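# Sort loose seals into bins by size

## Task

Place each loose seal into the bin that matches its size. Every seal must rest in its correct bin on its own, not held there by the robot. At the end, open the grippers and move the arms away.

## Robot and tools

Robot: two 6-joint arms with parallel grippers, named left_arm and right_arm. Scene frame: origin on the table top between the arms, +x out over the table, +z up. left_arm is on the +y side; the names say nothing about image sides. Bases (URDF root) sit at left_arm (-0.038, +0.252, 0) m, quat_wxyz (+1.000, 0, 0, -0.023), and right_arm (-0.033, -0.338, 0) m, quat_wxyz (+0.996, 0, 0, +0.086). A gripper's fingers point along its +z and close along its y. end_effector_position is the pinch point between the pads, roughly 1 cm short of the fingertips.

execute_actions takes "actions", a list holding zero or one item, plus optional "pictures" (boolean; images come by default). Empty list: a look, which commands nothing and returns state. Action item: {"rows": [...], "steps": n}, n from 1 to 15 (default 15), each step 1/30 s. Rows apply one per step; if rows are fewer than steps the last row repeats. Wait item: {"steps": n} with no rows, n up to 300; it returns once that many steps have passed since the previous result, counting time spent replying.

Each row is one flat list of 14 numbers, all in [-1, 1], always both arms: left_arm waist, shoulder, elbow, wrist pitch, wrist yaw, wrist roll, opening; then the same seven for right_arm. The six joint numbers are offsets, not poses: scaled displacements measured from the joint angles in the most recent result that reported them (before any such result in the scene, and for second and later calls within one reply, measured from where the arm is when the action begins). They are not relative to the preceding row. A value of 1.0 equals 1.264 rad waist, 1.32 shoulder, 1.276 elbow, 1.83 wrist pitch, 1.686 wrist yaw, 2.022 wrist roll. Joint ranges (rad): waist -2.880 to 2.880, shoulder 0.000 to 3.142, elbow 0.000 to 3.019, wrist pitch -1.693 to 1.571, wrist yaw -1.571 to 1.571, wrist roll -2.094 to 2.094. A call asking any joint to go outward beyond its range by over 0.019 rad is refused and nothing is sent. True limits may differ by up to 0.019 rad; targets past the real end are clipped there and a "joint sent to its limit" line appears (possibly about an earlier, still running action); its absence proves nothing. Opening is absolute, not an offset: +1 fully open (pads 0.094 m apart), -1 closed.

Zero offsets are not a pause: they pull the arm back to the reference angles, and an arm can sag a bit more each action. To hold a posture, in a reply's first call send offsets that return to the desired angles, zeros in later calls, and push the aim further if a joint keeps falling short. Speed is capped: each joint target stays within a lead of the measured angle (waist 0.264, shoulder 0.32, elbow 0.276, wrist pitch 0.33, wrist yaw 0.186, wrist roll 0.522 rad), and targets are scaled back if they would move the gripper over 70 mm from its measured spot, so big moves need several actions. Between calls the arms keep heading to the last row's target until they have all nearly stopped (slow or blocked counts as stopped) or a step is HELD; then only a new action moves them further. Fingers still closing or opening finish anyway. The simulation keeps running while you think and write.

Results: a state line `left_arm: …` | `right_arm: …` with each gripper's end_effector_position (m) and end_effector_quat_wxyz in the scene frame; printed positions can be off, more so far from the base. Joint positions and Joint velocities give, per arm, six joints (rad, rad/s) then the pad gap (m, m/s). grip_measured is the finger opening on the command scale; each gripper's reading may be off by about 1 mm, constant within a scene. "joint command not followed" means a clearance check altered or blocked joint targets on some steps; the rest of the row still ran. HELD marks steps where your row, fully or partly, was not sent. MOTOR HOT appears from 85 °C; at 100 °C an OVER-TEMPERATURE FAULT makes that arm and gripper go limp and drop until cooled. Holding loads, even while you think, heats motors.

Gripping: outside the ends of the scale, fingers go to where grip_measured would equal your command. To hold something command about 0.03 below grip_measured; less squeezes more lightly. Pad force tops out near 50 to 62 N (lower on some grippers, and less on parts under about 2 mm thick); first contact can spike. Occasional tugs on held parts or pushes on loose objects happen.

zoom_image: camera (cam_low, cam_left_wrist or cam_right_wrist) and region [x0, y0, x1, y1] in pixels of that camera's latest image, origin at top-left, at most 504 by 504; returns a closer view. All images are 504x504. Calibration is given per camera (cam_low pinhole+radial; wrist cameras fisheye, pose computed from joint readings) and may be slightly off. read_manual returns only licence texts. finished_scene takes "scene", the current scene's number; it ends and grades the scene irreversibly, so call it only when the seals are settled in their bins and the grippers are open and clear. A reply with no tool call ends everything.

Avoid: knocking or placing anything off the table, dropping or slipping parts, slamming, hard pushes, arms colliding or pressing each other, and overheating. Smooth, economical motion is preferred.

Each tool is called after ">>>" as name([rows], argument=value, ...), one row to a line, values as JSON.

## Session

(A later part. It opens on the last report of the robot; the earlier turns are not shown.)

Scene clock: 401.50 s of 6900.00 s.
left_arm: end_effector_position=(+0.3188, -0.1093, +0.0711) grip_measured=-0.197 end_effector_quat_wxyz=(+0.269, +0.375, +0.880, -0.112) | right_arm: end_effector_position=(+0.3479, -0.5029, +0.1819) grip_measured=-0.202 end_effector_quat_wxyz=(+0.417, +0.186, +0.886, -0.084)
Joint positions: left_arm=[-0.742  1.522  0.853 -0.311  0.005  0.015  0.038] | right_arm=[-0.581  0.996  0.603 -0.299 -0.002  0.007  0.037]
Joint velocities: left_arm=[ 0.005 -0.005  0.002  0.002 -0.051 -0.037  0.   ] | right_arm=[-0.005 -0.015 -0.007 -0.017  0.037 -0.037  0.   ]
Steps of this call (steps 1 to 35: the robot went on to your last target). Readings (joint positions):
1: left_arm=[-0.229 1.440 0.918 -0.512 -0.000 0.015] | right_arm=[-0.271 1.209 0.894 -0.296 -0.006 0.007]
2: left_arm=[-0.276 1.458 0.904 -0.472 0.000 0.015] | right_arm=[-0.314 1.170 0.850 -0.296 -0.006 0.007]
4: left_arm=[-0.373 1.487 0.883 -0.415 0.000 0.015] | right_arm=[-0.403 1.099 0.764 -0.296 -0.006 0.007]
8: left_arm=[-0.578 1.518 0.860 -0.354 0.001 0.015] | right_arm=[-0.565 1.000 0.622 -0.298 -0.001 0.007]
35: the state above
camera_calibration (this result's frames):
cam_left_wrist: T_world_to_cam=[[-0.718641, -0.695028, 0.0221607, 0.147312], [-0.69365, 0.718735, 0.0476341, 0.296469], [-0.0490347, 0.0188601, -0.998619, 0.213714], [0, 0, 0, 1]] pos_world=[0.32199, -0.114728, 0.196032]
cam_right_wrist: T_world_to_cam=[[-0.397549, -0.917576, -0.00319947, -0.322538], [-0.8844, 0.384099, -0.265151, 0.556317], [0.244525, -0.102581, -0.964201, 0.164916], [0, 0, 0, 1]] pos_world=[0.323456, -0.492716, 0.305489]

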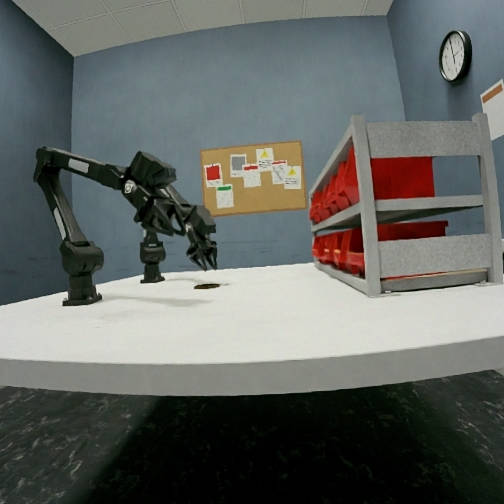

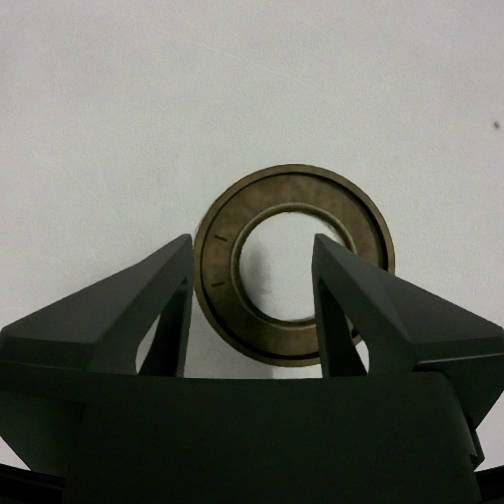

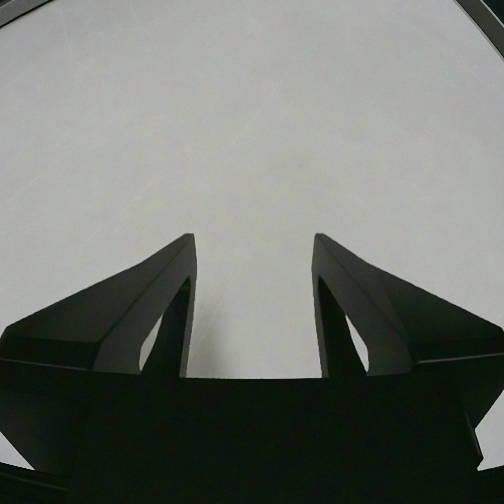

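>>> execute_actions([
  {"rows":[[0.01,0.01,0.01,0,0,-0.01,-0.2,0,0,0,0,0,0,-0.2],[0.02,0.017,0.01,0,0,-0.015,-0.2,0,0,0,0,0,0,-0.2],[0.03,0.024,0.01,0,0,-0.015,-0.2,0,0,0,0,0,0,-0.2],[0.03,0.031,0.01,0,0,-0.015,-0.2,0,0,0,0,0,0,-0.2],[0.03,0.038,0.01,0,0,-0.015,-0.2,0,0,0,0,0,0,-0.2],[0.03,0.045,0.01,0,0,-0.015,-0.2,0,0,0,0,0,0,-0.2],[0.03,0.052,0.01,0,0,-0.015,-0.2,0,0,0,0,0,0,-0.2],[0.03,0.059,0.01,0,0,-0.015,-0.2,0,0,0,0,0,0,-0.2],[0.03,0.066,0.01,0,0,-0.015,-0.2,0,0,0,0,0,0,-0.2],[0.03,0.073,0.01,0,0,-0.015,-0.2,0,0,0,0,0,0,-0.2],[0.03,0.078,0.01,0,0,-0.015,-0.2,0,0,0,0,0,0,-0.2]]},
], pictures=false)

>>> execute_actions([
  {"steps":15},
])

Scene clock: 414.97 s of 6900.00 s.
left_arm: end_effector_position=(+0.3222, -0.0943, +0.0236) grip_measured=-0.197 end_effector_quat_wxyz=(+0.226, +0.361, +0.900, -0.093) | right_arm: end_effector_position=(+0.3479, -0.5029, +0.1819) grip_measured=-0.202 end_effector_quat_wxyz=(+0.417, +0.186, +0.886, -0.084)
Joint positions: left_arm=[-0.716  1.62   0.853 -0.311  0.005 -0.001  0.038] | right_arm=[-0.581  0.996  0.603 -0.299 -0.002  0.007  0.037]
Joint velocities: left_arm=[-0.005  0.044 -0.002 -0.012 -0.037 -0.007 -0.001] | right_arm=[ 0.015 -0.005 -0.002  0.007  0.095  0.037 -0.001]
Steps of this call (steps 1 to 15: the robot went on to your last target; steps 16 to 90: nothing new was sent; then 9.97 s passed at rest; steps 91 to 105: all 15 steps of this action). Readings (joint positions):
91: left_arm=[-0.742 1.522 0.853 -0.311 0.005 0.014] | right_arm=[-0.581 0.996 0.603 -0.299 -0.002 0.007]
92: left_arm=[-0.742 1.522 0.853 -0.311 0.005 0.011] | right_arm=[-0.581 0.996 0.603 -0.299 -0.002 0.007]
94: left_arm=[-0.736 1.526 0.853 -0.311 0.005 0.007] | right_arm=[-0.581 0.996 0.603 -0.299 -0.002 0.007]
98: left_arm=[-0.719 1.556 0.853 -0.311 0.005 0.002] | right_arm=[-0.581 0.996 0.603 -0.299 -0.002 0.007]
105: the state above

Scene clock: 415.47 s of 6900.00 s.
left_arm: end_effector_position=(+0.3221, -0.0942, +0.0232) grip_measured=-0.197 end_effector_quat_wxyz=(+0.225, +0.361, +0.900, -0.093) | right_arm: end_effector_position=(+0.3479, -0.5029, +0.1819) grip_measured=-0.202 end_effector_quat_wxyz=(+0.417, +0.186, +0.886, -0.084)
Joint positions: left_arm=[-0.716  1.621  0.853 -0.311  0.005 -0.001  0.038] | right_arm=[-0.581  0.996  0.603 -0.299 -0.002  0.007  0.037]
Joint velocities: left_arm=[-0.015 -0.005  0.007  0.007  0.007 -0.051  0.001] | right_arm=[-0.024 -0.005 -0.007 -0.002  0.007  0.022 -0.001]
Steps of this call (steps 1 to 15: the robot went on to your last target). Readings (joint positions):
1: left_arm=[-0.716 1.621 0.853 -0.311 0.005 -0.001] | right_arm=[-0.581 0.996 0.603 -0.299 -0.002 0.007]
2: left_arm=[-0.716 1.621 0.853 -0.311 0.005 -0.001] | right_arm=[-0.581 0.996 0.603 -0.299 -0.002 0.007]
4: left_arm=[-0.716 1.621 0.853 -0.311 0.005 -0.001] | right_arm=[-0.581 0.996 0.603 -0.299 -0.002 0.007]
8: left_arm=[-0.716 1.621 0.853 -0.311 0.005 -0.001] | right_arm=[-0.581 0.996 0.603 -0.299 -0.002 0.007]
15: the state above
All arms were judged still, so your last target was given up. Only a new action makes them travel on or press farther. Fingers that are still opening or closing keep moving.
camera_calibration (this result's frames):
cam_left_wrist: T_world_to_cam=[[-0.68843, -0.724641, 0.0309582, 0.148487], [-0.714058, 0.684627, 0.146314, 0.291222], [-0.12722, 0.078621, -0.988754, 0.196412], [0, 0, 0, 1]] pos_world=[0.33516, -0.107221, 0.146996]
cam_right_wrist: T_world_to_cam=[[-0.397549, -0.917576, -0.00319947, -0.322538], [-0.8844, 0.384099, -0.265151, 0.556317], [0.244525, -0.102581, -0.964201, 0.164916], [0, 0, 0, 1]] pos_world=[0.323456, -0.492716, 0.305489]

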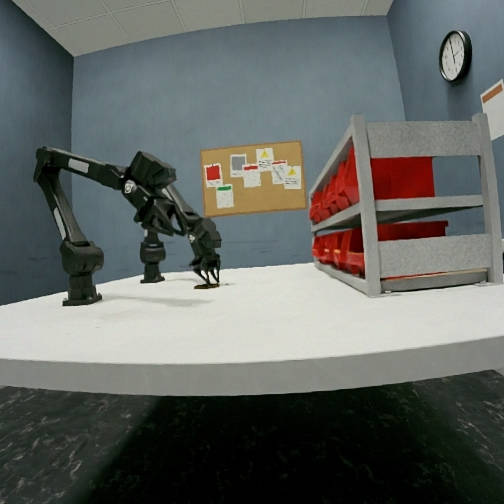

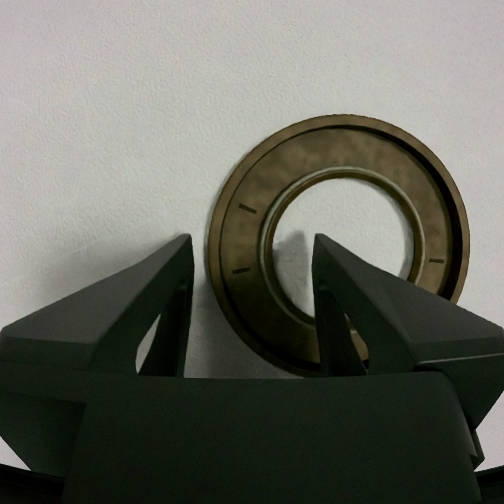

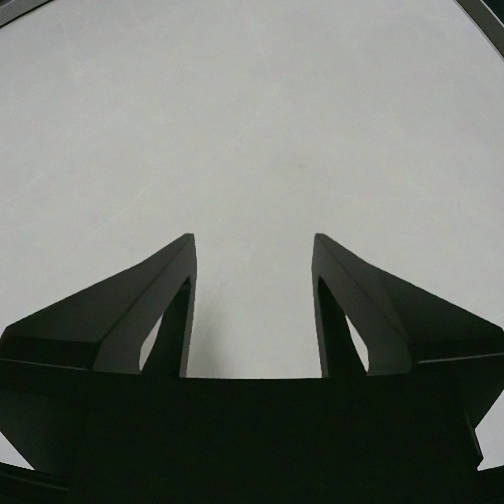

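>>> execute_actions([
  {"rows":[[0.012,0,0.01,0.012,0,0,-0.2,0,0,0,0,0,0,-0.2],[0.016,0,0.01,0.018,0,0,-0.2,0,0,0,0,0,0,-0.2],[0.016,0.006,0.01,0.018,0,0,-0.2,0,0,0,0,0,0,-0.2],[0.016,0.01,0.01,0.018,0,0,-0.2,0,0,0,0,0,0,-0.2],[0.016,0.014,0.01,0.018,0,0,-0.2,0,0,0,0,0,0,-0.2],[0.016,0.018,0.01,0.018,0,0,-0.2,0,0,0,0,0,0,-0.2],[0.016,0.022,0.01,0.018,0,0,-0.2,0,0,0,0,0,0,-0.2],[0.016,0.026,0.01,0.018,0,0,-0.2,0,0,0,0,0,0,-0.2],[0.016,0.029,0.01,0.018,0,0,-0.2,0,0,0,0,0,0,-0.2]]},
])

Scene clock: 427.13 s of 6900.00 s.
left_arm: end_effector_position=(+0.3251, -0.0944, +0.0154) grip_measured=-0.197 end_effector_quat_wxyz=(+0.225, +0.359, +0.901, -0.093) | right_arm: end_effector_position=(+0.3479, -0.5029, +0.1819) grip_measured=-0.202 end_effector_quat_wxyz=(+0.417, +0.186, +0.886, -0.084)
Joint positions: left_arm=[-0.712  1.643  0.853 -0.289  0.005 -0.001  0.038] | right_arm=[-0.581  0.996  0.603 -0.299 -0.002  0.007  0.037]
Joint velocities: left_arm=[-0.005 -0.005  0.007  0.027  0.066  0.022  0.   ] | right_arm=[ 0.005 -0.005  0.002 -0.007  0.007 -0.022  0.001]
Steps of this call (steps 1 to 90: nothing new was sent; then 8.17 s passed at rest; steps 91 to 105: all 15 steps of this action). Readings (joint positions):
91: left_arm=[-0.716 1.621 0.853 -0.309 0.005 -0.001] | right_arm=[-0.581 0.996 0.603 -0.299 -0.002 0.007]
92: left_arm=[-0.716 1.621 0.853 -0.305 0.005 -0.001] | right_arm=[-0.581 0.996 0.603 -0.299 -0.002 0.007]
94: left_arm=[-0.715 1.621 0.853 -0.296 0.005 -0.001] | right_arm=[-0.581 0.996 0.603 -0.299 -0.002 0.007]
98: left_arm=[-0.712 1.624 0.853 -0.291 0.005 -0.001] | right_arm=[-0.581 0.996 0.603 -0.299 -0.002 0.007]
105: the state above
camera_calibration (this result's frames):
cam_left_wrist: T_world_to_cam=[[-0.685661, -0.727262, 0.0309582, 0.149491], [-0.716664, 0.681898, 0.146314, 0.295235], [-0.127519, 0.0781351, -0.988754, 0.189058], [0, 0, 0, 1]] pos_world=[0.338193, -0.107373, 0.139107]
cam_right_wrist: T_world_to_cam=[[-0.397549, -0.917576, -0.00319947, -0.322538], [-0.8844, 0.384099, -0.265151, 0.556317], [0.244525, -0.102581, -0.964201, 0.164916], [0, 0, 0, 1]] pos_world=[0.323456, -0.492716, 0.305489]

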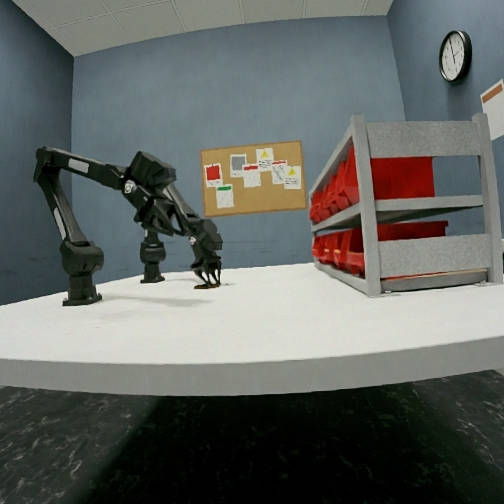

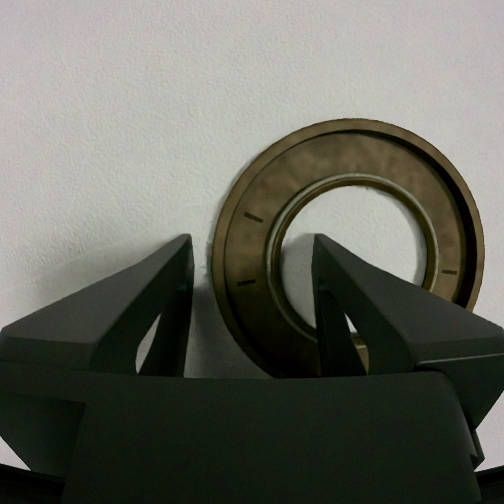

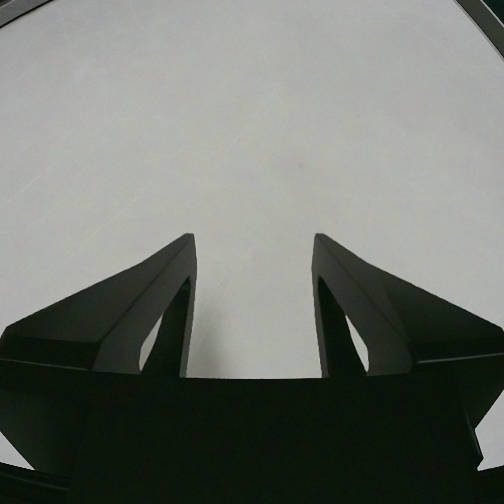

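Likely on the table. Close, then lift.

>>> execute_actions([
  {"rows":[[0,0.012,0.01,0,0,0,-0.3,0,0,0,0,0,0,-0.2],[0,0.012,0.01,0,0,0,-0.35,0,0,0,0,0,0,-0.2],[0,0.012,0.01,0,0,0,-0.4,0,0,0,0,0,0,-0.2],[0,0.012,0.01,0,0,0,-0.44,0,0,0,0,0,0,-0.2],[0,0.012,0.01,0,0,0,-0.48,0,0,0,0,0,0,-0.2],[0,0.012,0.01,0,0,0,-0.51,0,0,0,0,0,0,-0.2],[0,0.012,0.01,0,0,0,-0.54,0,0,0,0,0,0,-0.2],[0,0.012,0.01,0,0,0,-0.57,0,0,0,0,0,0,-0.2],[0,0.012,0.01,0,0,0,-0.59,0,0,0,0,0,0,-0.2],[0,0.012,0.01,0,0,0,-0.61,0,0,0,0,0,0,-0.2]]},
], pictures=false)

>>> execute_actions([
  {"rows":[[0,-0.01,0.01,0,0,0,-0.61,0,0,0,0,0,0,-0.2],[0,-0.02,0.01,0,0,0,-0.61,0,0,0,0,0,0,-0.2],[0,-0.03,0.02,0,0,0,-0.61,0,0,0,0,0,0,-0.2],[0,-0.04,0.03,0,0,0,-0.61,0,0,0,0,0,0,-0.2],[0,-0.05,0.04,0,0,0,-0.61,0,0,0,0,0,0,-0.2],[0,-0.06,0.05,0,0,0,-0.61,0,0,0,0,0,0,-0.2],[0,-0.07,0.06,0,0,0,-0.61,0,0,0,0,0,0,-0.2],[0,-0.08,0.07,0,0,0,-0.61,0,0,0,0,0,0,-0.2],[0,-0.09,0.08,0,0,0,-0.61,0,0,0,0,0,0,-0.2],[0,-0.1,0.09,0,0,0,-0.61,0,0,0,0,0,0,-0.2],[0,-0.11,0.1,0,0,0,-0.61,0,0,0,0,0,0,-0.2],[0,-0.12,0.11,0,0,0,-0.61,0,0,0,0,0,0,-0.2]]},
])

Scene clock: 442.87 s of 6900.00 s.
left_arm: end_effector_position=(+0.3253, -0.0946, +0.0155) grip_measured=-0.585 end_effector_quat_wxyz=(+0.226, +0.359, +0.901, -0.093) | right_arm: end_effector_position=(+0.3479, -0.5029, +0.1819) grip_measured=-0.202 end_effector_quat_wxyz=(+0.417, +0.186, +0.886, -0.084)
Joint positions: left_arm=[-0.712  1.643  0.853 -0.288  0.005 -0.001  0.02 ] | right_arm=[-0.581  0.996  0.603 -0.299 -0.002  0.007  0.037]
Joint velocities: left_arm=[-0.005  0.005  0.002  0.017 -0.007 -0.007  0.   ] | right_arm=[-0.005  0.005  0.012 -0.002 -0.051  0.051  0.001]
Steps of this call (steps 1 to 15: the robot went on to your last target; steps 16 to 90: nothing new was sent; then 12.23 s passed at rest; steps 91 to 105: all 15 steps of this action). Readings (joint positions):
91: left_arm=[-0.712 1.643 0.853 -0.288 0.005 -0.001] | right_arm=[-0.581 0.996 0.603 -0.299 -0.002 0.007]
92: left_arm=[-0.712 1.643 0.853 -0.288 0.005 -0.001] | right_arm=[-0.581 0.996 0.603 -0.299 -0.002 0.007]
94: left_arm=[-0.712 1.643 0.853 -0.288 0.005 -0.001] | right_arm=[-0.581 0.996 0.603 -0.299 -0.002 0.007]
98: left_arm=[-0.712 1.643 0.853 -0.288 0.005 -0.001] | right_arm=[-0.581 0.996 0.603 -0.299 -0.002 0.007]
105: the state above

Scene clock: 443.37 s of 6900.00 s.
left_arm: end_effector_position=(+0.3612, -0.1287, +0.1318) grip_measured=-0.585 end_effector_quat_wxyz=(+0.333, +0.346, +0.867, -0.135) | right_arm: end_effector_position=(+0.3479, -0.5029, +0.1819) grip_measured=-0.202 end_effector_quat_wxyz=(+0.417, +0.186, +0.886, -0.084)
Joint positions: left_arm=[-0.712  1.495  0.947 -0.288  0.005 -0.001  0.02 ] | right_arm=[-0.581  0.996  0.603 -0.299 -0.002  0.007  0.037]
Joint velocities: left_arm=[ 0.005 -0.337  0.335 -0.017 -0.081 -0.022  0.   ] | right_arm=[-0.005 -0.005 -0.002 -0.012  0.007  0.007 -0.   ]
Steps of this call (steps 1 to 15: all 15 steps of this action). Readings (joint positions):
1: left_arm=[-0.712 1.642 0.853 -0.288 0.005 -0.001] | right_arm=[-0.581 0.996 0.603 -0.299 -0.002 0.007]
2: left_arm=[-0.712 1.641 0.853 -0.288 0.005 -0.001] | right_arm=[-0.581 0.996 0.603 -0.299 -0.002 0.007]
4: left_arm=[-0.712 1.633 0.853 -0.288 0.005 -0.001] | right_arm=[-0.581 0.996 0.603 -0.299 -0.002 0.007]
8: left_arm=[-0.712 1.589 0.861 -0.288 0.005 -0.001] | right_arm=[-0.581 0.996 0.603 -0.299 -0.002 0.007]
15: the state above
camera_calibration (this result's frames):
cam_left_wrist: T_world_to_cam=[[-0.691119, -0.722087, 0.0307434, 0.148408], [-0.721148, 0.686149, -0.0956308, 0.361518], [0.0479591, -0.0882628, -0.994942, 0.227518], [0, 0, 0, 1]] pos_world=[0.352363, -0.12081, 0.256376]
cam_right_wrist: T_world_to_cam=[[-0.397549, -0.917576, -0.00319947, -0.322538], [-0.8844, 0.384099, -0.265151, 0.556317], [0.244525, -0.102581, -0.964201, 0.164916], [0, 0, 0, 1]] pos_world=[0.323456, -0.492716, 0.305489]

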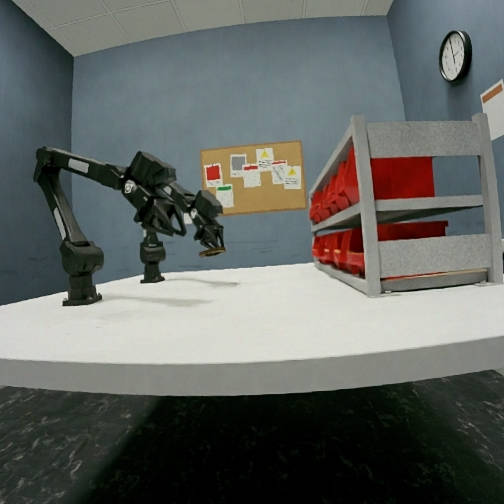

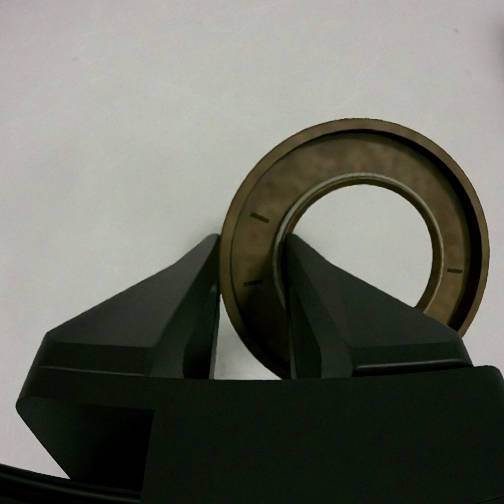

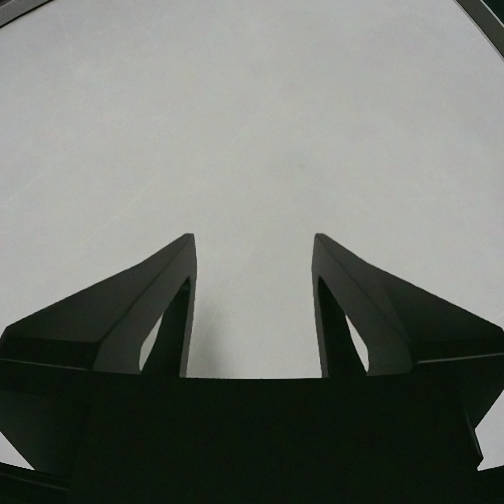

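>>> execute_actions([
  {"rows":[[0.04,0,0.05,-0.01,0,0,-0.615,0,0,0,0,0,0,-0.2],[0.08,0,0.08,-0.02,0,0,-0.615,0,0,0,0,0,0,-0.2],[0.13,0.01,0.12,-0.03,0,0,-0.615,0,0,0,0,0,0,-0.2],[0.18,0.02,0.16,-0.04,0,0,-0.615,0,0,0,0,0,0,-0.2],[0.23,0.03,0.2,-0.05,0,0,-0.615,0,0,0,0,0,0,-0.2],[0.28,0.04,0.24,-0.06,0,0,-0.615,0,0,0,0,0,0,-0.2],[0.34,0.05,0.28,-0.07,0,0,-0.615,0,0,0,0,0,0,-0.2],[0.4,0.06,0.32,-0.08,0,0,-0.615,0,0,0,0,0,0,-0.2],[0.46,0.07,0.36,-0.09,0,0,-0.615,0,0,0,0,0,0,-0.2],[0.52,0.085,0.4,-0.1,0,0,-0.615,0,0,0,0,0,0,-0.2],[0.58,0.1,0.44,-0.11,0,0,-0.615,0,0,0,0,0,0,-0.2],[0.63,0.115,0.48,-0.12,0,0,-0.615,0,0,0,0,0,0,-0.2],[0.68,0.13,0.52,-0.13,0,0,-0.615,0,0,0,0,0,0,-0.2],[0.72,0.14,0.55,-0.135,0,0,-0.615,0,0,0,0,0,0,-0.2],[0.755,0.148,0.578,-0.14,0,0,-0.615,0,0,0,0,0,0,-0.2]]},
], pictures=false)

>>> execute_actions([
  {"steps":35},
])

Scene clock: 459.17 s of 6900.00 s.
left_arm: end_effector_position=(+0.5400, +0.0249, +0.2000) grip_measured=-0.585 end_effector_quat_wxyz=(+0.369, +0.172, +0.911, -0.074) | right_arm: end_effector_position=(+0.3479, -0.5029, +0.1819) grip_measured=-0.202 end_effector_quat_wxyz=(+0.417, +0.186, +0.886, -0.084)
Joint positions: left_arm=[-0.324  1.575  1.221 -0.446  0.009 -0.001  0.02 ] | right_arm=[-0.581  0.996  0.603 -0.299 -0.002  0.007  0.037]
Joint velocities: left_arm=[ 0.943  0.376  0.735 -0.349 -0.037 -0.007  0.   ] | right_arm=[ 0.015 -0.005  0.002  0.007  0.007 -0.037 -0.001]
Steps of this call (steps 1 to 30: the robot went on to your last target; steps 31 to 90: nothing new was sent; then 12.30 s passed at rest; steps 91 to 105: all 15 steps of this action). Readings (joint positions):
91: left_arm=[-0.710 1.472 0.970 -0.290 0.005 -0.001] | right_arm=[-0.581 0.996 0.603 -0.299 -0.002 0.007]
92: left_arm=[-0.702 1.474 0.973 -0.299 0.007 -0.001] | right_arm=[-0.581 0.996 0.603 -0.299 -0.002 0.007]
94: left_arm=[-0.667 1.481 0.991 -0.321 0.009 -0.001] | right_arm=[-0.581 0.996 0.603 -0.299 -0.002 0.007]
98: left_arm=[-0.552 1.505 1.054 -0.357 0.009 -0.001] | right_arm=[-0.581 0.996 0.603 -0.299 -0.002 0.007]
105: the state above

Scene clock: 460.33 s of 6900.00 s.
left_arm: end_effector_position=(+0.6654, +0.4004, +0.3581) grip_measured=-0.585 end_effector_quat_wxyz=(+0.479, -0.092, +0.871, +0.049) | right_arm: end_effector_position=(+0.3479, -0.5029, +0.1819) grip_measured=-0.202 end_effector_quat_wxyz=(+0.417, +0.186, +0.886, -0.084)
Joint positions: left_arm=[ 0.256  1.677  1.651 -0.539  0.003 -0.001  0.02 ] | right_arm=[-0.581  0.996  0.603 -0.299 -0.002  0.007  0.037]
Joint velocities: left_arm=[ 0.005 -0.015 -0.002 -0.012  0.051 -0.022 -0.001] | right_arm=[-0.015  0.005 -0.012 -0.007  0.022 -0.037 -0.   ]
Steps of this call (steps 1 to 35: the robot went on to your last target). Readings (joint positions):
1: left_arm=[-0.291 1.588 1.246 -0.457 0.009 -0.001] | right_arm=[-0.581 0.996 0.603 -0.299 -0.002 0.007]
2: left_arm=[-0.259 1.600 1.269 -0.466 0.009 -0.001] | right_arm=[-0.581 0.996 0.603 -0.299 -0.002 0.007]
4: left_arm=[-0.194 1.620 1.310 -0.481 0.009 -0.001] | right_arm=[-0.581 0.996 0.603 -0.299 -0.002 0.007]
8: left_arm=[-0.071 1.645 1.379 -0.499 0.009 -0.001] | right_arm=[-0.581 0.996 0.603 -0.299 -0.002 0.007]
35: the state above
camera_calibration (this result's frames):
cam_left_wrist: T_world_to_cam=[[0.197205, -0.979986, 0.0271597, 0.247207], [-0.913362, -0.193723, -0.358109, 0.813679], [0.356203, 0.0458143, -0.933285, 0.203832], [0, 0, 0, 1]] pos_world=[0.621827, 0.39055, 0.474905]
cam_right_wrist: T_world_to_cam=[[-0.397549, -0.917576, -0.00319947, -0.322538], [-0.8844, 0.384099, -0.265151, 0.556317], [0.244525, -0.102581, -0.964201, 0.164916], [0, 0, 0, 1]] pos_world=[0.323456, -0.492716, 0.305489]

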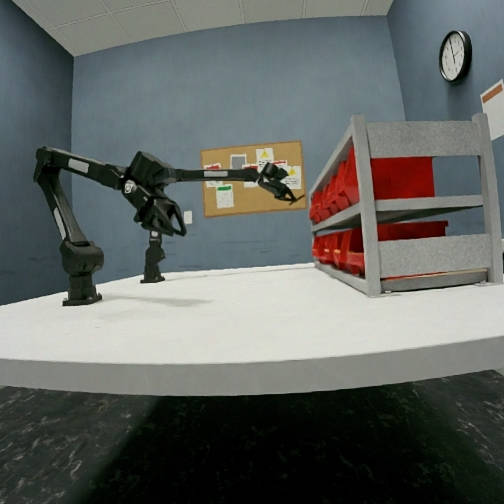

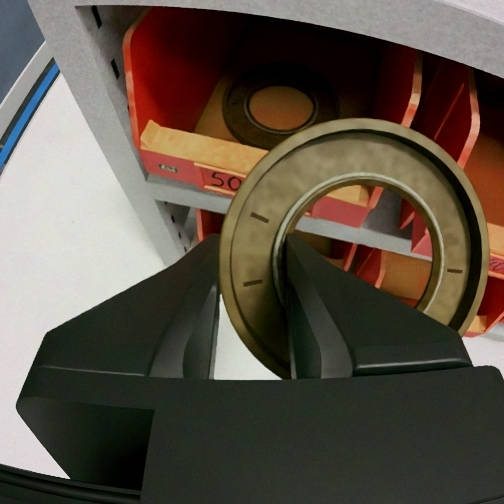

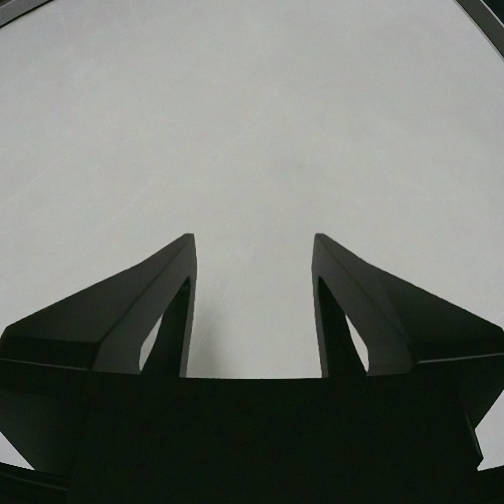

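>>> execute_actions([
  {"rows":[[0.01,-0.005,-0.012,0.02,0,0,-0.615,0,0,0,0,0,0,-0.2],[0.015,-0.01,-0.024,0.04,0,0,-0.615,0,0,0,0,0,0,-0.2],[0.02,-0.015,-0.036,0.06,0,0,-0.615,0,0,0,0,0,0,-0.2],[0.02,-0.02,-0.048,0.08,0,0,-0.615,0,0,0,0,0,0,-0.2],[0.02,-0.025,-0.06,0.1,0,0,-0.615,0,0,0,0,0,0,-0.2],[0.02,-0.025,-0.072,0.12,0,0,-0.615,0,0,0,0,0,0,-0.2],[0.02,-0.025,-0.084,0.135,0,0,-0.615,0,0,0,0,0,0,-0.2],[0.02,-0.025,-0.096,0.15,0,0,-0.615,0,0,0,0,0,0,-0.2],[0.02,-0.025,-0.108,0.163,0,0,-0.615,0,0,0,0,0,0,-0.2],[0.02,-0.025,-0.12,0.174,0,0,-0.615,0,0,0,0,0,0,-0.2]]},
], pictures=false)

>>> execute_actions([
  {"steps":15},
])

Scene clock: 483.20 s of 6900.00 s.
left_arm: end_effector_position=(+0.6677, +0.4091, +0.3390) grip_measured=-0.585 end_effector_quat_wxyz=(+0.543, -0.092, +0.833, +0.059) | right_arm: end_effector_position=(+0.3479, -0.5029, +0.1819) grip_measured=-0.202 end_effector_quat_wxyz=(+0.417, +0.186, +0.886, -0.084)
Joint positions: left_arm=[ 0.267  1.656  1.488 -0.248  0.003 -0.001  0.02 ] | right_arm=[-0.581  0.996  0.603 -0.299 -0.002  0.007  0.037]
Joint velocities: left_arm=[-0.015 -0.005 -0.022  0.042 -0.066  0.051 -0.001] | right_arm=[-0.005  0.005  0.012  0.002  0.037 -0.037 -0.   ]
Steps of this call (steps 1 to 15: the robot went on to your last target; steps 16 to 90: nothing new was sent; then 19.37 s passed at rest; steps 91 to 105: all 15 steps of this action). Readings (joint positions):
91: left_arm=[0.256 1.677 1.649 -0.535 0.003 -0.001] | right_arm=[-0.581 0.996 0.603 -0.299 -0.002 0.007]
92: left_arm=[0.256 1.676 1.641 -0.520 0.003 -0.001] | right_arm=[-0.581 0.996 0.603 -0.299 -0.002 0.007]
94: left_arm=[0.257 1.670 1.615 -0.468 0.003 -0.001] | right_arm=[-0.581 0.996 0.603 -0.299 -0.002 0.007]
98: left_arm=[0.263 1.659 1.551 -0.340 0.003 -0.001] | right_arm=[-0.581 0.996 0.603 -0.299 -0.002 0.007]
105: the state above

Scene clock: 483.70 s of 6900.00 s.
left_arm: end_effector_position=(+0.6683, +0.4092, +0.3407) grip_measured=-0.585 end_effector_quat_wxyz=(+0.546, -0.092, +0.831, +0.059) | right_arm: end_effector_position=(+0.3479, -0.5029, +0.1819) grip_measured=-0.202 end_effector_quat_wxyz=(+0.417, +0.186, +0.886, -0.084)
Joint positions: left_arm=[ 0.267  1.655  1.488 -0.241  0.003 -0.001  0.02 ] | right_arm=[-0.581  0.996  0.603 -0.299 -0.002  0.007  0.037]
Joint velocities: left_arm=[ 0.015 -0.015  0.002  0.002 -0.022  0.081 -0.   ] | right_arm=[-0.015 -0.005 -0.027 -0.007  0.022 -0.051  0.   ]
Steps of this call (steps 1 to 15: the robot went on to your last target). Readings (joint positions):
1: left_arm=[0.267 1.656 1.488 -0.247 0.003 -0.001] | right_arm=[-0.581 0.996 0.603 -0.299 -0.002 0.007]
2: left_arm=[0.267 1.656 1.488 -0.246 0.003 -0.001] | right_arm=[-0.581 0.996 0.603 -0.299 -0.002 0.007]
4: left_arm=[0.267 1.655 1.488 -0.242 0.003 -0.001] | right_arm=[-0.581 0.996 0.603 -0.299 -0.002 0.007]
8: left_arm=[0.267 1.655 1.488 -0.241 0.003 -0.001] | right_arm=[-0.581 0.996 0.603 -0.299 -0.002 0.007]
15: the state above
All arms were judged still, so your last target was given up. Only a new action makes them travel on or press farther. Fingers that are still opening or closing keep moving.
camera_calibration (this result's frames):
cam_left_wrist: T_world_to_cam=[[0.204015, -0.978645, 0.0251415, 0.25132], [-0.845237, -0.189045, -0.499836, 0.812637], [0.493915, 0.0807238, -0.865755, 0.0568769], [0, 0, 0, 1]] pos_world=[0.607505, 0.394987, 0.449108]
cam_right_wrist: T_world_to_cam=[[-0.397549, -0.917576, -0.00319947, -0.322538], [-0.8844, 0.384099, -0.265151, 0.556317], [0.244525, -0.102581, -0.964201, 0.164916], [0, 0, 0, 1]] pos_world=[0.323456, -0.492716, 0.305489]

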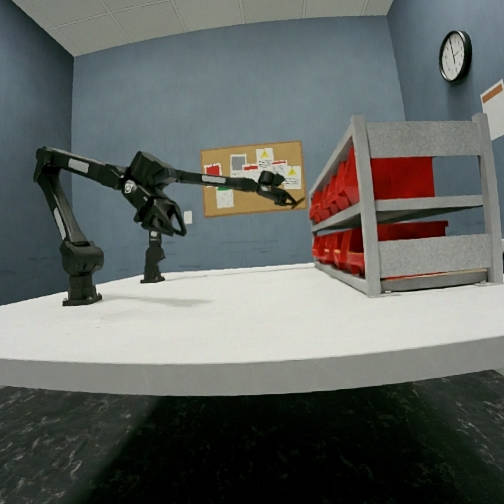

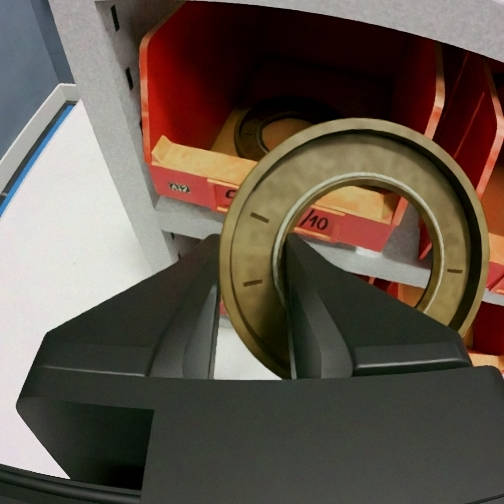

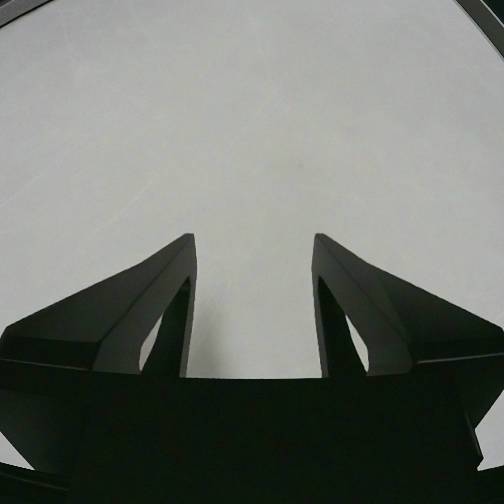

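>>> execute_actions([
  {"rows":[[0,0.005,0.04,0,0,0,-0.615,0,0,0,0,0,0,-0.2],[0,0.012,0.051,0,0,0,-0.615,0,0,0,0,0,0,-0.2],[0,0.02,0.062,-0.002,0,0,-0.615,0,0,0,0,0,0,-0.2],[0,0.028,0.073,-0.004,0,0,-0.615,0,0,0,0,0,0,-0.2],[0,0.036,0.084,-0.006,0,0,-0.615,0,0,0,0,0,0,-0.2],[0,0.044,0.095,-0.008,0,0,-0.615,0,0,0,0,0,0,-0.2],[0,0.052,0.106,-0.01,0,0,-0.615,0,0,0,0,0,0,-0.2],[0,0.06,0.117,-0.012,0,0,-0.615,0,0,0,0,0,0,-0.2],[0,0.068,0.128,-0.013,0,0,-0.615,0,0,0,0,0,0,-0.2],[0,0.076,0.139,-0.015,0,0,-0.615,0,0,0,0,0,0,-0.2],[0,0.084,0.15,-0.016,0,0,-0.615,0,0,0,0,0,0,-0.2],[0,0.092,0.161,-0.018,0,0,-0.615,0,0,0,0,0,0,-0.2],[0,0.1,0.172,-0.019,0,0,-0.615,0,0,0,0,0,0,-0.2],[0,0.107,0.183,-0.02,0,0,-0.615,0,0,0,0,0,0,-0.2],[0,0.114,0.194,-0.022,0,0,-0.615,0,0,0,0,0,0,-0.2]]},
], pictures=false)

>>> execute_actions([
  {"steps":15},
])

Scene clock: 497.03 s of 6900.00 s.
left_arm: end_effector_position=(+0.7111, +0.4191, +0.3515) grip_measured=-0.585 end_effector_quat_wxyz=(+0.553, -0.092, +0.826, +0.060) | right_arm: end_effector_position=(+0.3479, -0.5029, +0.1819) grip_measured=-0.202 end_effector_quat_wxyz=(+0.417, +0.186, +0.886, -0.084)
Joint positions: left_arm=[ 0.267  1.763  1.648 -0.277  0.001 -0.001  0.02 ] | right_arm=[-0.581  0.996  0.603 -0.299 -0.002  0.007  0.037]
Joint velocities: left_arm=[-0.005  0.269  0.227 -0.11  -0.007  0.022 -0.001] | right_arm=[-0.015 -0.015  0.012 -0.002  0.007 -0.066  0.   ]
Steps of this call (steps 1 to 90: nothing new was sent; then 9.83 s passed at rest; steps 91 to 105: all 15 steps of this action). Readings (joint positions):
91: left_arm=[0.267 1.655 1.488 -0.241 0.003 -0.001] | right_arm=[-0.581 0.996 0.603 -0.299 -0.002 0.007]
92: left_arm=[0.267 1.655 1.488 -0.241 0.003 -0.001] | right_arm=[-0.581 0.996 0.603 -0.299 -0.002 0.007]
94: left_arm=[0.267 1.659 1.497 -0.243 0.003 -0.001] | right_arm=[-0.581 0.996 0.603 -0.299 -0.002 0.007]
98: left_arm=[0.267 1.693 1.554 -0.252 0.003 -0.001] | right_arm=[-0.581 0.996 0.603 -0.299 -0.002 0.007]
105: the state above

Scene clock: 497.53 s of 6900.00 s.
left_arm: end_effector_position=(+0.7218, +0.4211, +0.3474) grip_measured=-0.585 end_effector_quat_wxyz=(+0.553, -0.091, +0.826, +0.060) | right_arm: end_effector_position=(+0.3479, -0.5029, +0.1819) grip_measured=-0.202 end_effector_quat_wxyz=(+0.417, +0.186, +0.886, -0.084)
Joint positions: left_arm=[ 0.267  1.794  1.68  -0.278  0.003 -0.001  0.019] | right_arm=[-0.581  0.996  0.603 -0.299 -0.002  0.007  0.037]
Joint velocities: left_arm=[-0.015 -0.015  0.012  0.007 -0.022  0.051  0.001] | right_arm=[-0.005  0.005  0.012 -0.002  0.037  0.007  0.   ]
Steps of this call (steps 1 to 15: the robot went on to your last target). Readings (joint positions):
1: left_arm=[0.267 1.773 1.657 -0.278 0.001 -0.001] | right_arm=[-0.581 0.996 0.603 -0.299 -0.002 0.007]
2: left_arm=[0.267 1.782 1.666 -0.278 0.001 -0.001] | right_arm=[-0.581 0.996 0.603 -0.299 -0.002 0.007]
4: left_arm=[0.267 1.793 1.673 -0.278 0.002 -0.001] | right_arm=[-0.581 0.996 0.603 -0.299 -0.002 0.007]
8: left_arm=[0.267 1.794 1.680 -0.278 0.003 -0.001] | right_arm=[-0.581 0.996 0.603 -0.299 -0.002 0.007]
15: the state above
camera_calibration (this result's frames):
cam_left_wrist: T_world_to_cam=[[0.203269, -0.978803, 0.0250397, 0.252541], [-0.837173, -0.187005, -0.513976, 0.861695], [0.507763, 0.0835128, -0.857439, 0.0212732], [0, 0, 0, 1]] pos_world=[0.659252, 0.406553, 0.454807]
cam_right_wrist: T_world_to_cam=[[-0.397549, -0.917576, -0.00319947, -0.322538], [-0.8844, 0.384099, -0.265151, 0.556317], [0.244525, -0.102581, -0.964201, 0.164916], [0, 0, 0, 1]] pos_world=[0.323456, -0.492716, 0.305489]

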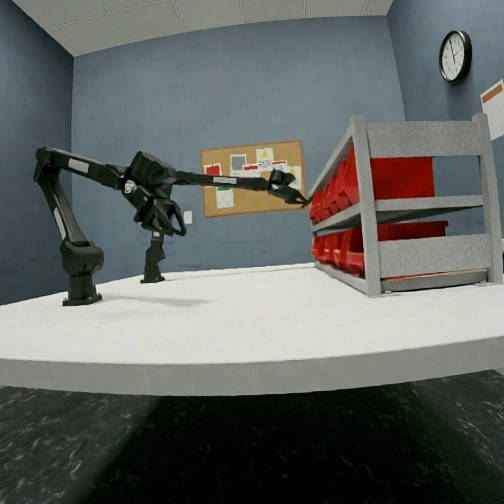

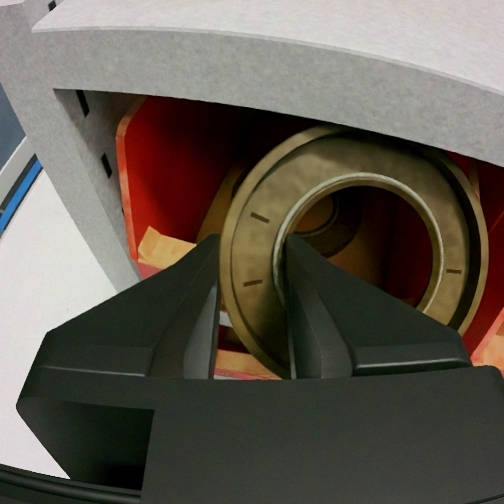

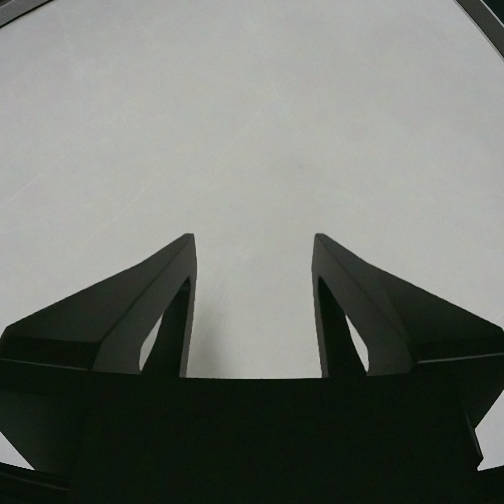

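>>> execute_actions([
  {"rows":[[0.012,0.005,0.04,0,0,0,-0.615,0,0,0,0,0,0,-0.2],[0.018,0.011,0.05,0,0,0,-0.615,0,0,0,0,0,0,-0.2],[0.018,0.018,0.06,-0.002,0,0,-0.615,0,0,0,0,0,0,-0.2],[0.018,0.025,0.07,-0.004,0,0,-0.615,0,0,0,0,0,0,-0.2],[0.018,0.032,0.08,-0.006,0,0,-0.615,0,0,0,0,0,0,-0.2],[0.018,0.039,0.09,-0.008,0,0,-0.615,0,0,0,0,0,0,-0.2],[0.018,0.046,0.1,-0.01,0,0,-0.615,0,0,0,0,0,0,-0.2],[0.018,0.053,0.11,-0.012,0,0,-0.615,0,0,0,0,0,0,-0.2],[0.018,0.06,0.12,-0.014,0,0,-0.615,0,0,0,0,0,0,-0.2],[0.018,0.067,0.13,-0.016,0,0,-0.615,0,0,0,0,0,0,-0.2],[0.018,0.074,0.14,-0.018,0,0,-0.615,0,0,0,0,0,0,-0.2],[0.018,0.081,0.15,-0.02,0,0,-0.615,0,0,0,0,0,0,-0.2],[0.018,0.088,0.16,-0.022,0,0,-0.615,0,0,0,0,0,0,-0.2],[0.018,0.094,0.17,-0.023,0,0,-0.615,0,0,0,0,0,0,-0.2],[0.018,0.1,0.178,-0.024,0,0,-0.615,0,0,0,0,0,0,-0.2]]},
], pictures=false)

>>> execute_actions([
  {"steps":15},
])

Scene clock: 521.13 s of 6900.00 s.
left_arm: end_effector_position=(+0.7568, +0.4350, +0.3570) grip_measured=-0.585 end_effector_quat_wxyz=(+0.561, -0.093, +0.820, +0.063) | right_arm: end_effector_position=(+0.3479, -0.5029, +0.1819) grip_measured=-0.202 end_effector_quat_wxyz=(+0.417, +0.186, +0.886, -0.084)
Joint positions: left_arm=[ 0.274  1.89   1.831 -0.311  0.003 -0.001  0.019] | right_arm=[-0.581  0.996  0.603 -0.299 -0.002  0.007  0.037]
Joint velocities: left_arm=[-0.005  0.249  0.354 -0.061 -0.066 -0.007  0.   ] | right_arm=[ 0.024 -0.015 -0.027 -0.002  0.022  0.007  0.   ]
Steps of this call (steps 1 to 15: the robot went on to your last target; steps 16 to 90: nothing new was sent; then 20.10 s passed at rest; steps 91 to 105: all 15 steps of this action). Readings (joint positions):
91: left_arm=[0.267 1.794 1.680 -0.278 0.003 -0.001] | right_arm=[-0.581 0.996 0.603 -0.299 -0.002 0.007]
92: left_arm=[0.267 1.794 1.680 -0.278 0.003 -0.001] | right_arm=[-0.581 0.996 0.603 -0.299 -0.002 0.007]
94: left_arm=[0.268 1.797 1.687 -0.280 0.003 -0.001] | right_arm=[-0.581 0.996 0.603 -0.299 -0.002 0.007]
98: left_arm=[0.272 1.824 1.737 -0.292 0.003 -0.001] | right_arm=[-0.581 0.996 0.603 -0.299 -0.002 0.007]
105: the state above

Scene clock: 521.63 s of 6900.00 s.
left_arm: end_effector_position=(+0.7628, +0.4364, +0.3486) grip_measured=-0.585 end_effector_quat_wxyz=(+0.557, -0.094, +0.823, +0.062) | right_arm: end_effector_position=(+0.3479, -0.5029, +0.1819) grip_measured=-0.202 end_effector_quat_wxyz=(+0.417, +0.186, +0.886, -0.084)
Joint positions: left_arm=[ 0.274  1.912  1.848 -0.318  0.003 -0.001  0.019] | right_arm=[-0.581  0.996  0.603 -0.299 -0.002  0.007  0.037]
Joint velocities: left_arm=[ 0.005 -0.024 -0.017  0.002 -0.037  0.051 -0.   ] | right_arm=[ 0.005  0.005  0.002 -0.002  0.022  0.007  0.   ]
Steps of this call (steps 1 to 15: the robot went on to your last target). Readings (joint positions):
1: left_arm=[0.274 1.898 1.841 -0.312 0.003 -0.001] | right_arm=[-0.581 0.996 0.603 -0.299 -0.002 0.007]
2: left_arm=[0.274 1.904 1.846 -0.313 0.003 -0.001] | right_arm=[-0.581 0.996 0.603 -0.299 -0.002 0.007]
4: left_arm=[0.274 1.909 1.848 -0.314 0.003 -0.001] | right_arm=[-0.581 0.996 0.603 -0.299 -0.002 0.007]
8: left_arm=[0.274 1.912 1.848 -0.318 0.003 -0.001] | right_arm=[-0.581 0.996 0.603 -0.299 -0.002 0.007]
15: the state above
camera_calibration (this result's frames):
cam_left_wrist: T_world_to_cam=[[0.210108, -0.977362, 0.0248773, 0.253356], [-0.830594, -0.191863, -0.522783, 0.899688], [0.515722, 0.0891778, -0.852102, -0.0102303], [0, 0, 0, 1]] pos_world=[0.699319, 0.42115, 0.455322]
cam_right_wrist: T_world_to_cam=[[-0.397549, -0.917576, -0.00319947, -0.322538], [-0.8844, 0.384099, -0.265151, 0.556317], [0.244525, -0.102581, -0.964201, 0.164916], [0, 0, 0, 1]] pos_world=[0.323456, -0.492716, 0.305489]

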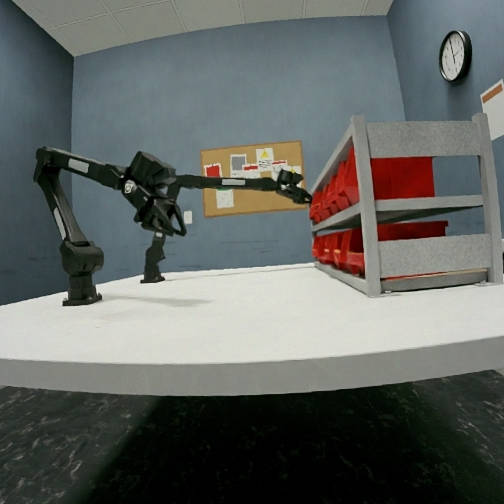

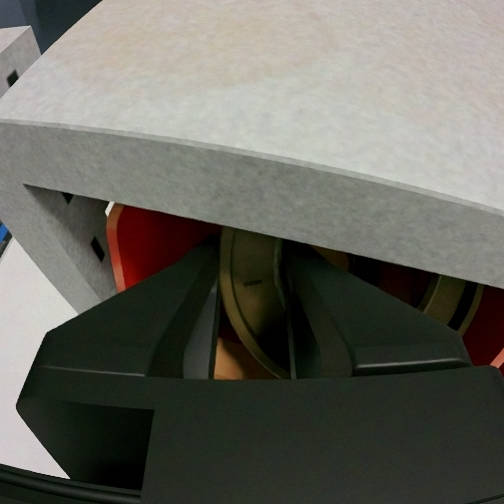

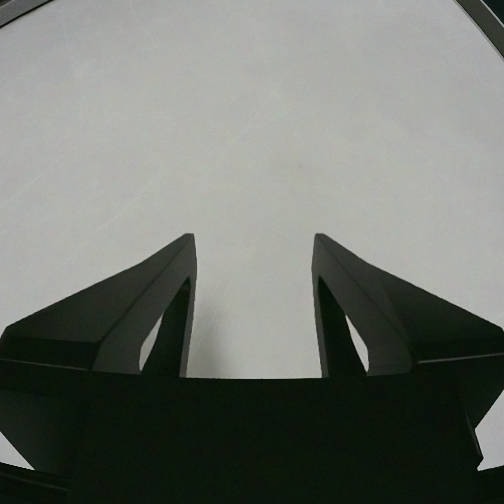

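>>> execute_actions([
  {"rows":[[0,0.008,0.04,0,0,0,-0.615,0,0,0,0,0,0,-0.2],[0,0.012,0.045,0,0,0,-0.615,0,0,0,0,0,0,-0.2],[0,0.017,0.05,-0.002,0,0,-0.615,0,0,0,0,0,0,-0.2],[0,0.022,0.055,-0.003,0,0,-0.615,0,0,0,0,0,0,-0.2],[0,0.026,0.06,-0.004,0,0,-0.615,0,0,0,0,0,0,-0.2],[0,0.03,0.066,-0.006,0,0,-0.615,0,0,0,0,0,0,-0.2],[0,0.034,0.072,-0.007,0,0,-0.615,0,0,0,0,0,0,-0.2],[0,0.038,0.078,-0.008,0,0,-0.615,0,0,0,0,0,0,-0.2],[0,0.043,0.084,-0.01,0,0,-0.615,0,0,0,0,0,0,-0.2],[0,0.048,0.09,-0.011,0,0,-0.615,0,0,0,0,0,0,-0.2],[0,0.053,0.097,-0.012,0,0,-0.615,0,0,0,0,0,0,-0.2],[0,0.058,0.104,-0.014,0,0,-0.615,0,0,0,0,0,0,-0.2],[0,0.063,0.11,-0.015,0,0,-0.615,0,0,0,0,0,0,-0.2]]},
], pictures=false)

>>> execute_actions([
  {"steps":15},
])

Scene clock: 535.20 s of 6900.00 s.
left_arm: end_effector_position=(+0.7809, +0.4406, +0.3323) grip_measured=-0.586 end_effector_quat_wxyz=(+0.547, -0.094, +0.829, +0.061) | right_arm: end_effector_position=(+0.3479, -0.5029, +0.1819) grip_measured=-0.202 end_effector_quat_wxyz=(+0.417, +0.186, +0.886, -0.084)
Joint positions: left_arm=[ 0.274  1.975  1.915 -0.345  0.003 -0.001  0.019] | right_arm=[-0.581  0.996  0.603 -0.299 -0.002  0.007  0.037]
Joint velocities: left_arm=[-0.005  0.181  0.129 -0.012 -0.066  0.022  0.   ] | right_arm=[ 0.015  0.005 -0.022 -0.012  0.007 -0.022  0.   ]
Steps of this call (steps 1 to 15: the robot went on to your last target; steps 16 to 90: nothing new was sent; then 10.07 s passed at rest; steps 91 to 105: all 15 steps of this action). Readings (joint positions):
91: left_arm=[0.274 1.912 1.848 -0.318 0.003 -0.001] | right_arm=[-0.581 0.996 0.603 -0.299 -0.002 0.007]
92: left_arm=[0.274 1.912 1.848 -0.318 0.003 -0.001] | right_arm=[-0.581 0.996 0.603 -0.299 -0.002 0.007]
94: left_arm=[0.274 1.913 1.849 -0.318 0.003 -0.001] | right_arm=[-0.581 0.996 0.603 -0.299 -0.002 0.007]
98: left_arm=[0.274 1.926 1.871 -0.328 0.003 -0.001] | right_arm=[-0.581 0.996 0.603 -0.299 -0.002 0.007]
105: the state above

Scene clock: 535.70 s of 6900.00 s.
left_arm: end_effector_position=(+0.7840, +0.4413, +0.3278) grip_measured=-0.586 end_effector_quat_wxyz=(+0.546, -0.095, +0.831, +0.061) | right_arm: end_effector_position=(+0.3479, -0.5029, +0.1819) grip_measured=-0.202 end_effector_quat_wxyz=(+0.417, +0.186, +0.886, -0.084)
Joint positions: left_arm=[ 0.274  1.986  1.924 -0.346  0.003 -0.001  0.019] | right_arm=[-0.581  0.996  0.603 -0.299 -0.002  0.007  0.037]
Joint velocities: left_arm=[-0.005 -0.005  0.007  0.017  0.007 -0.051  0.001] | right_arm=[-0.005 -0.005  0.012 -0.002 -0.037  0.007 -0.001]
Steps of this call (steps 1 to 15: the robot went on to your last target). Readings (joint positions):
1: left_arm=[0.274 1.980 1.918 -0.345 0.003 -0.001] | right_arm=[-0.581 0.996 0.603 -0.299 -0.002 0.007]
2: left_arm=[0.274 1.984 1.920 -0.345 0.003 -0.001] | right_arm=[-0.581 0.996 0.603 -0.299 -0.002 0.007]
4: left_arm=[0.274 1.986 1.920 -0.345 0.003 -0.001] | right_arm=[-0.581 0.996 0.603 -0.299 -0.002 0.007]
8: left_arm=[0.274 1.986 1.924 -0.345 0.003 -0.001] | right_arm=[-0.581 0.996 0.603 -0.299 -0.002 0.007]
15: the state above
camera_calibration (this result's frames):
cam_left_wrist: T_world_to_cam=[[0.210623, -0.977249, 0.0249487, 0.253742], [-0.84415, -0.194689, -0.499506, 0.911607], [0.492999, 0.0841473, -0.865951, -0.0147612], [0, 0, 0, 1]] pos_world=[0.723366, 0.426692, 0.436241]
cam_right_wrist: T_world_to_cam=[[-0.397549, -0.917576, -0.00319947, -0.322538], [-0.8844, 0.384099, -0.265151, 0.556317], [0.244525, -0.102581, -0.964201, 0.164916], [0, 0, 0, 1]] pos_world=[0.323456, -0.492716, 0.305489]

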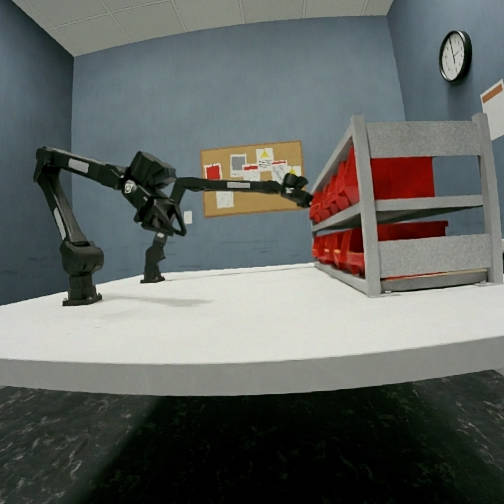

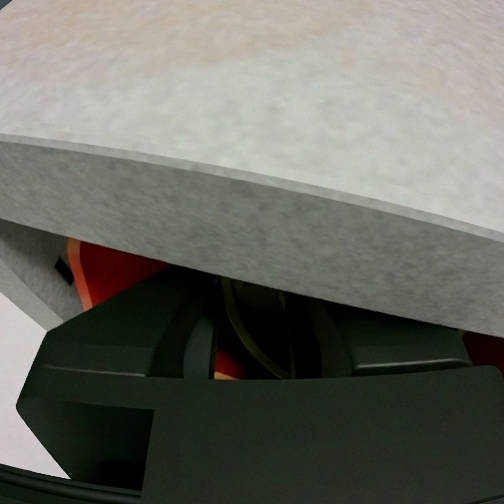

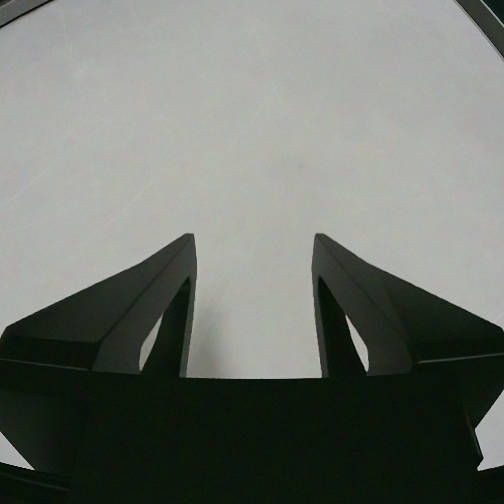

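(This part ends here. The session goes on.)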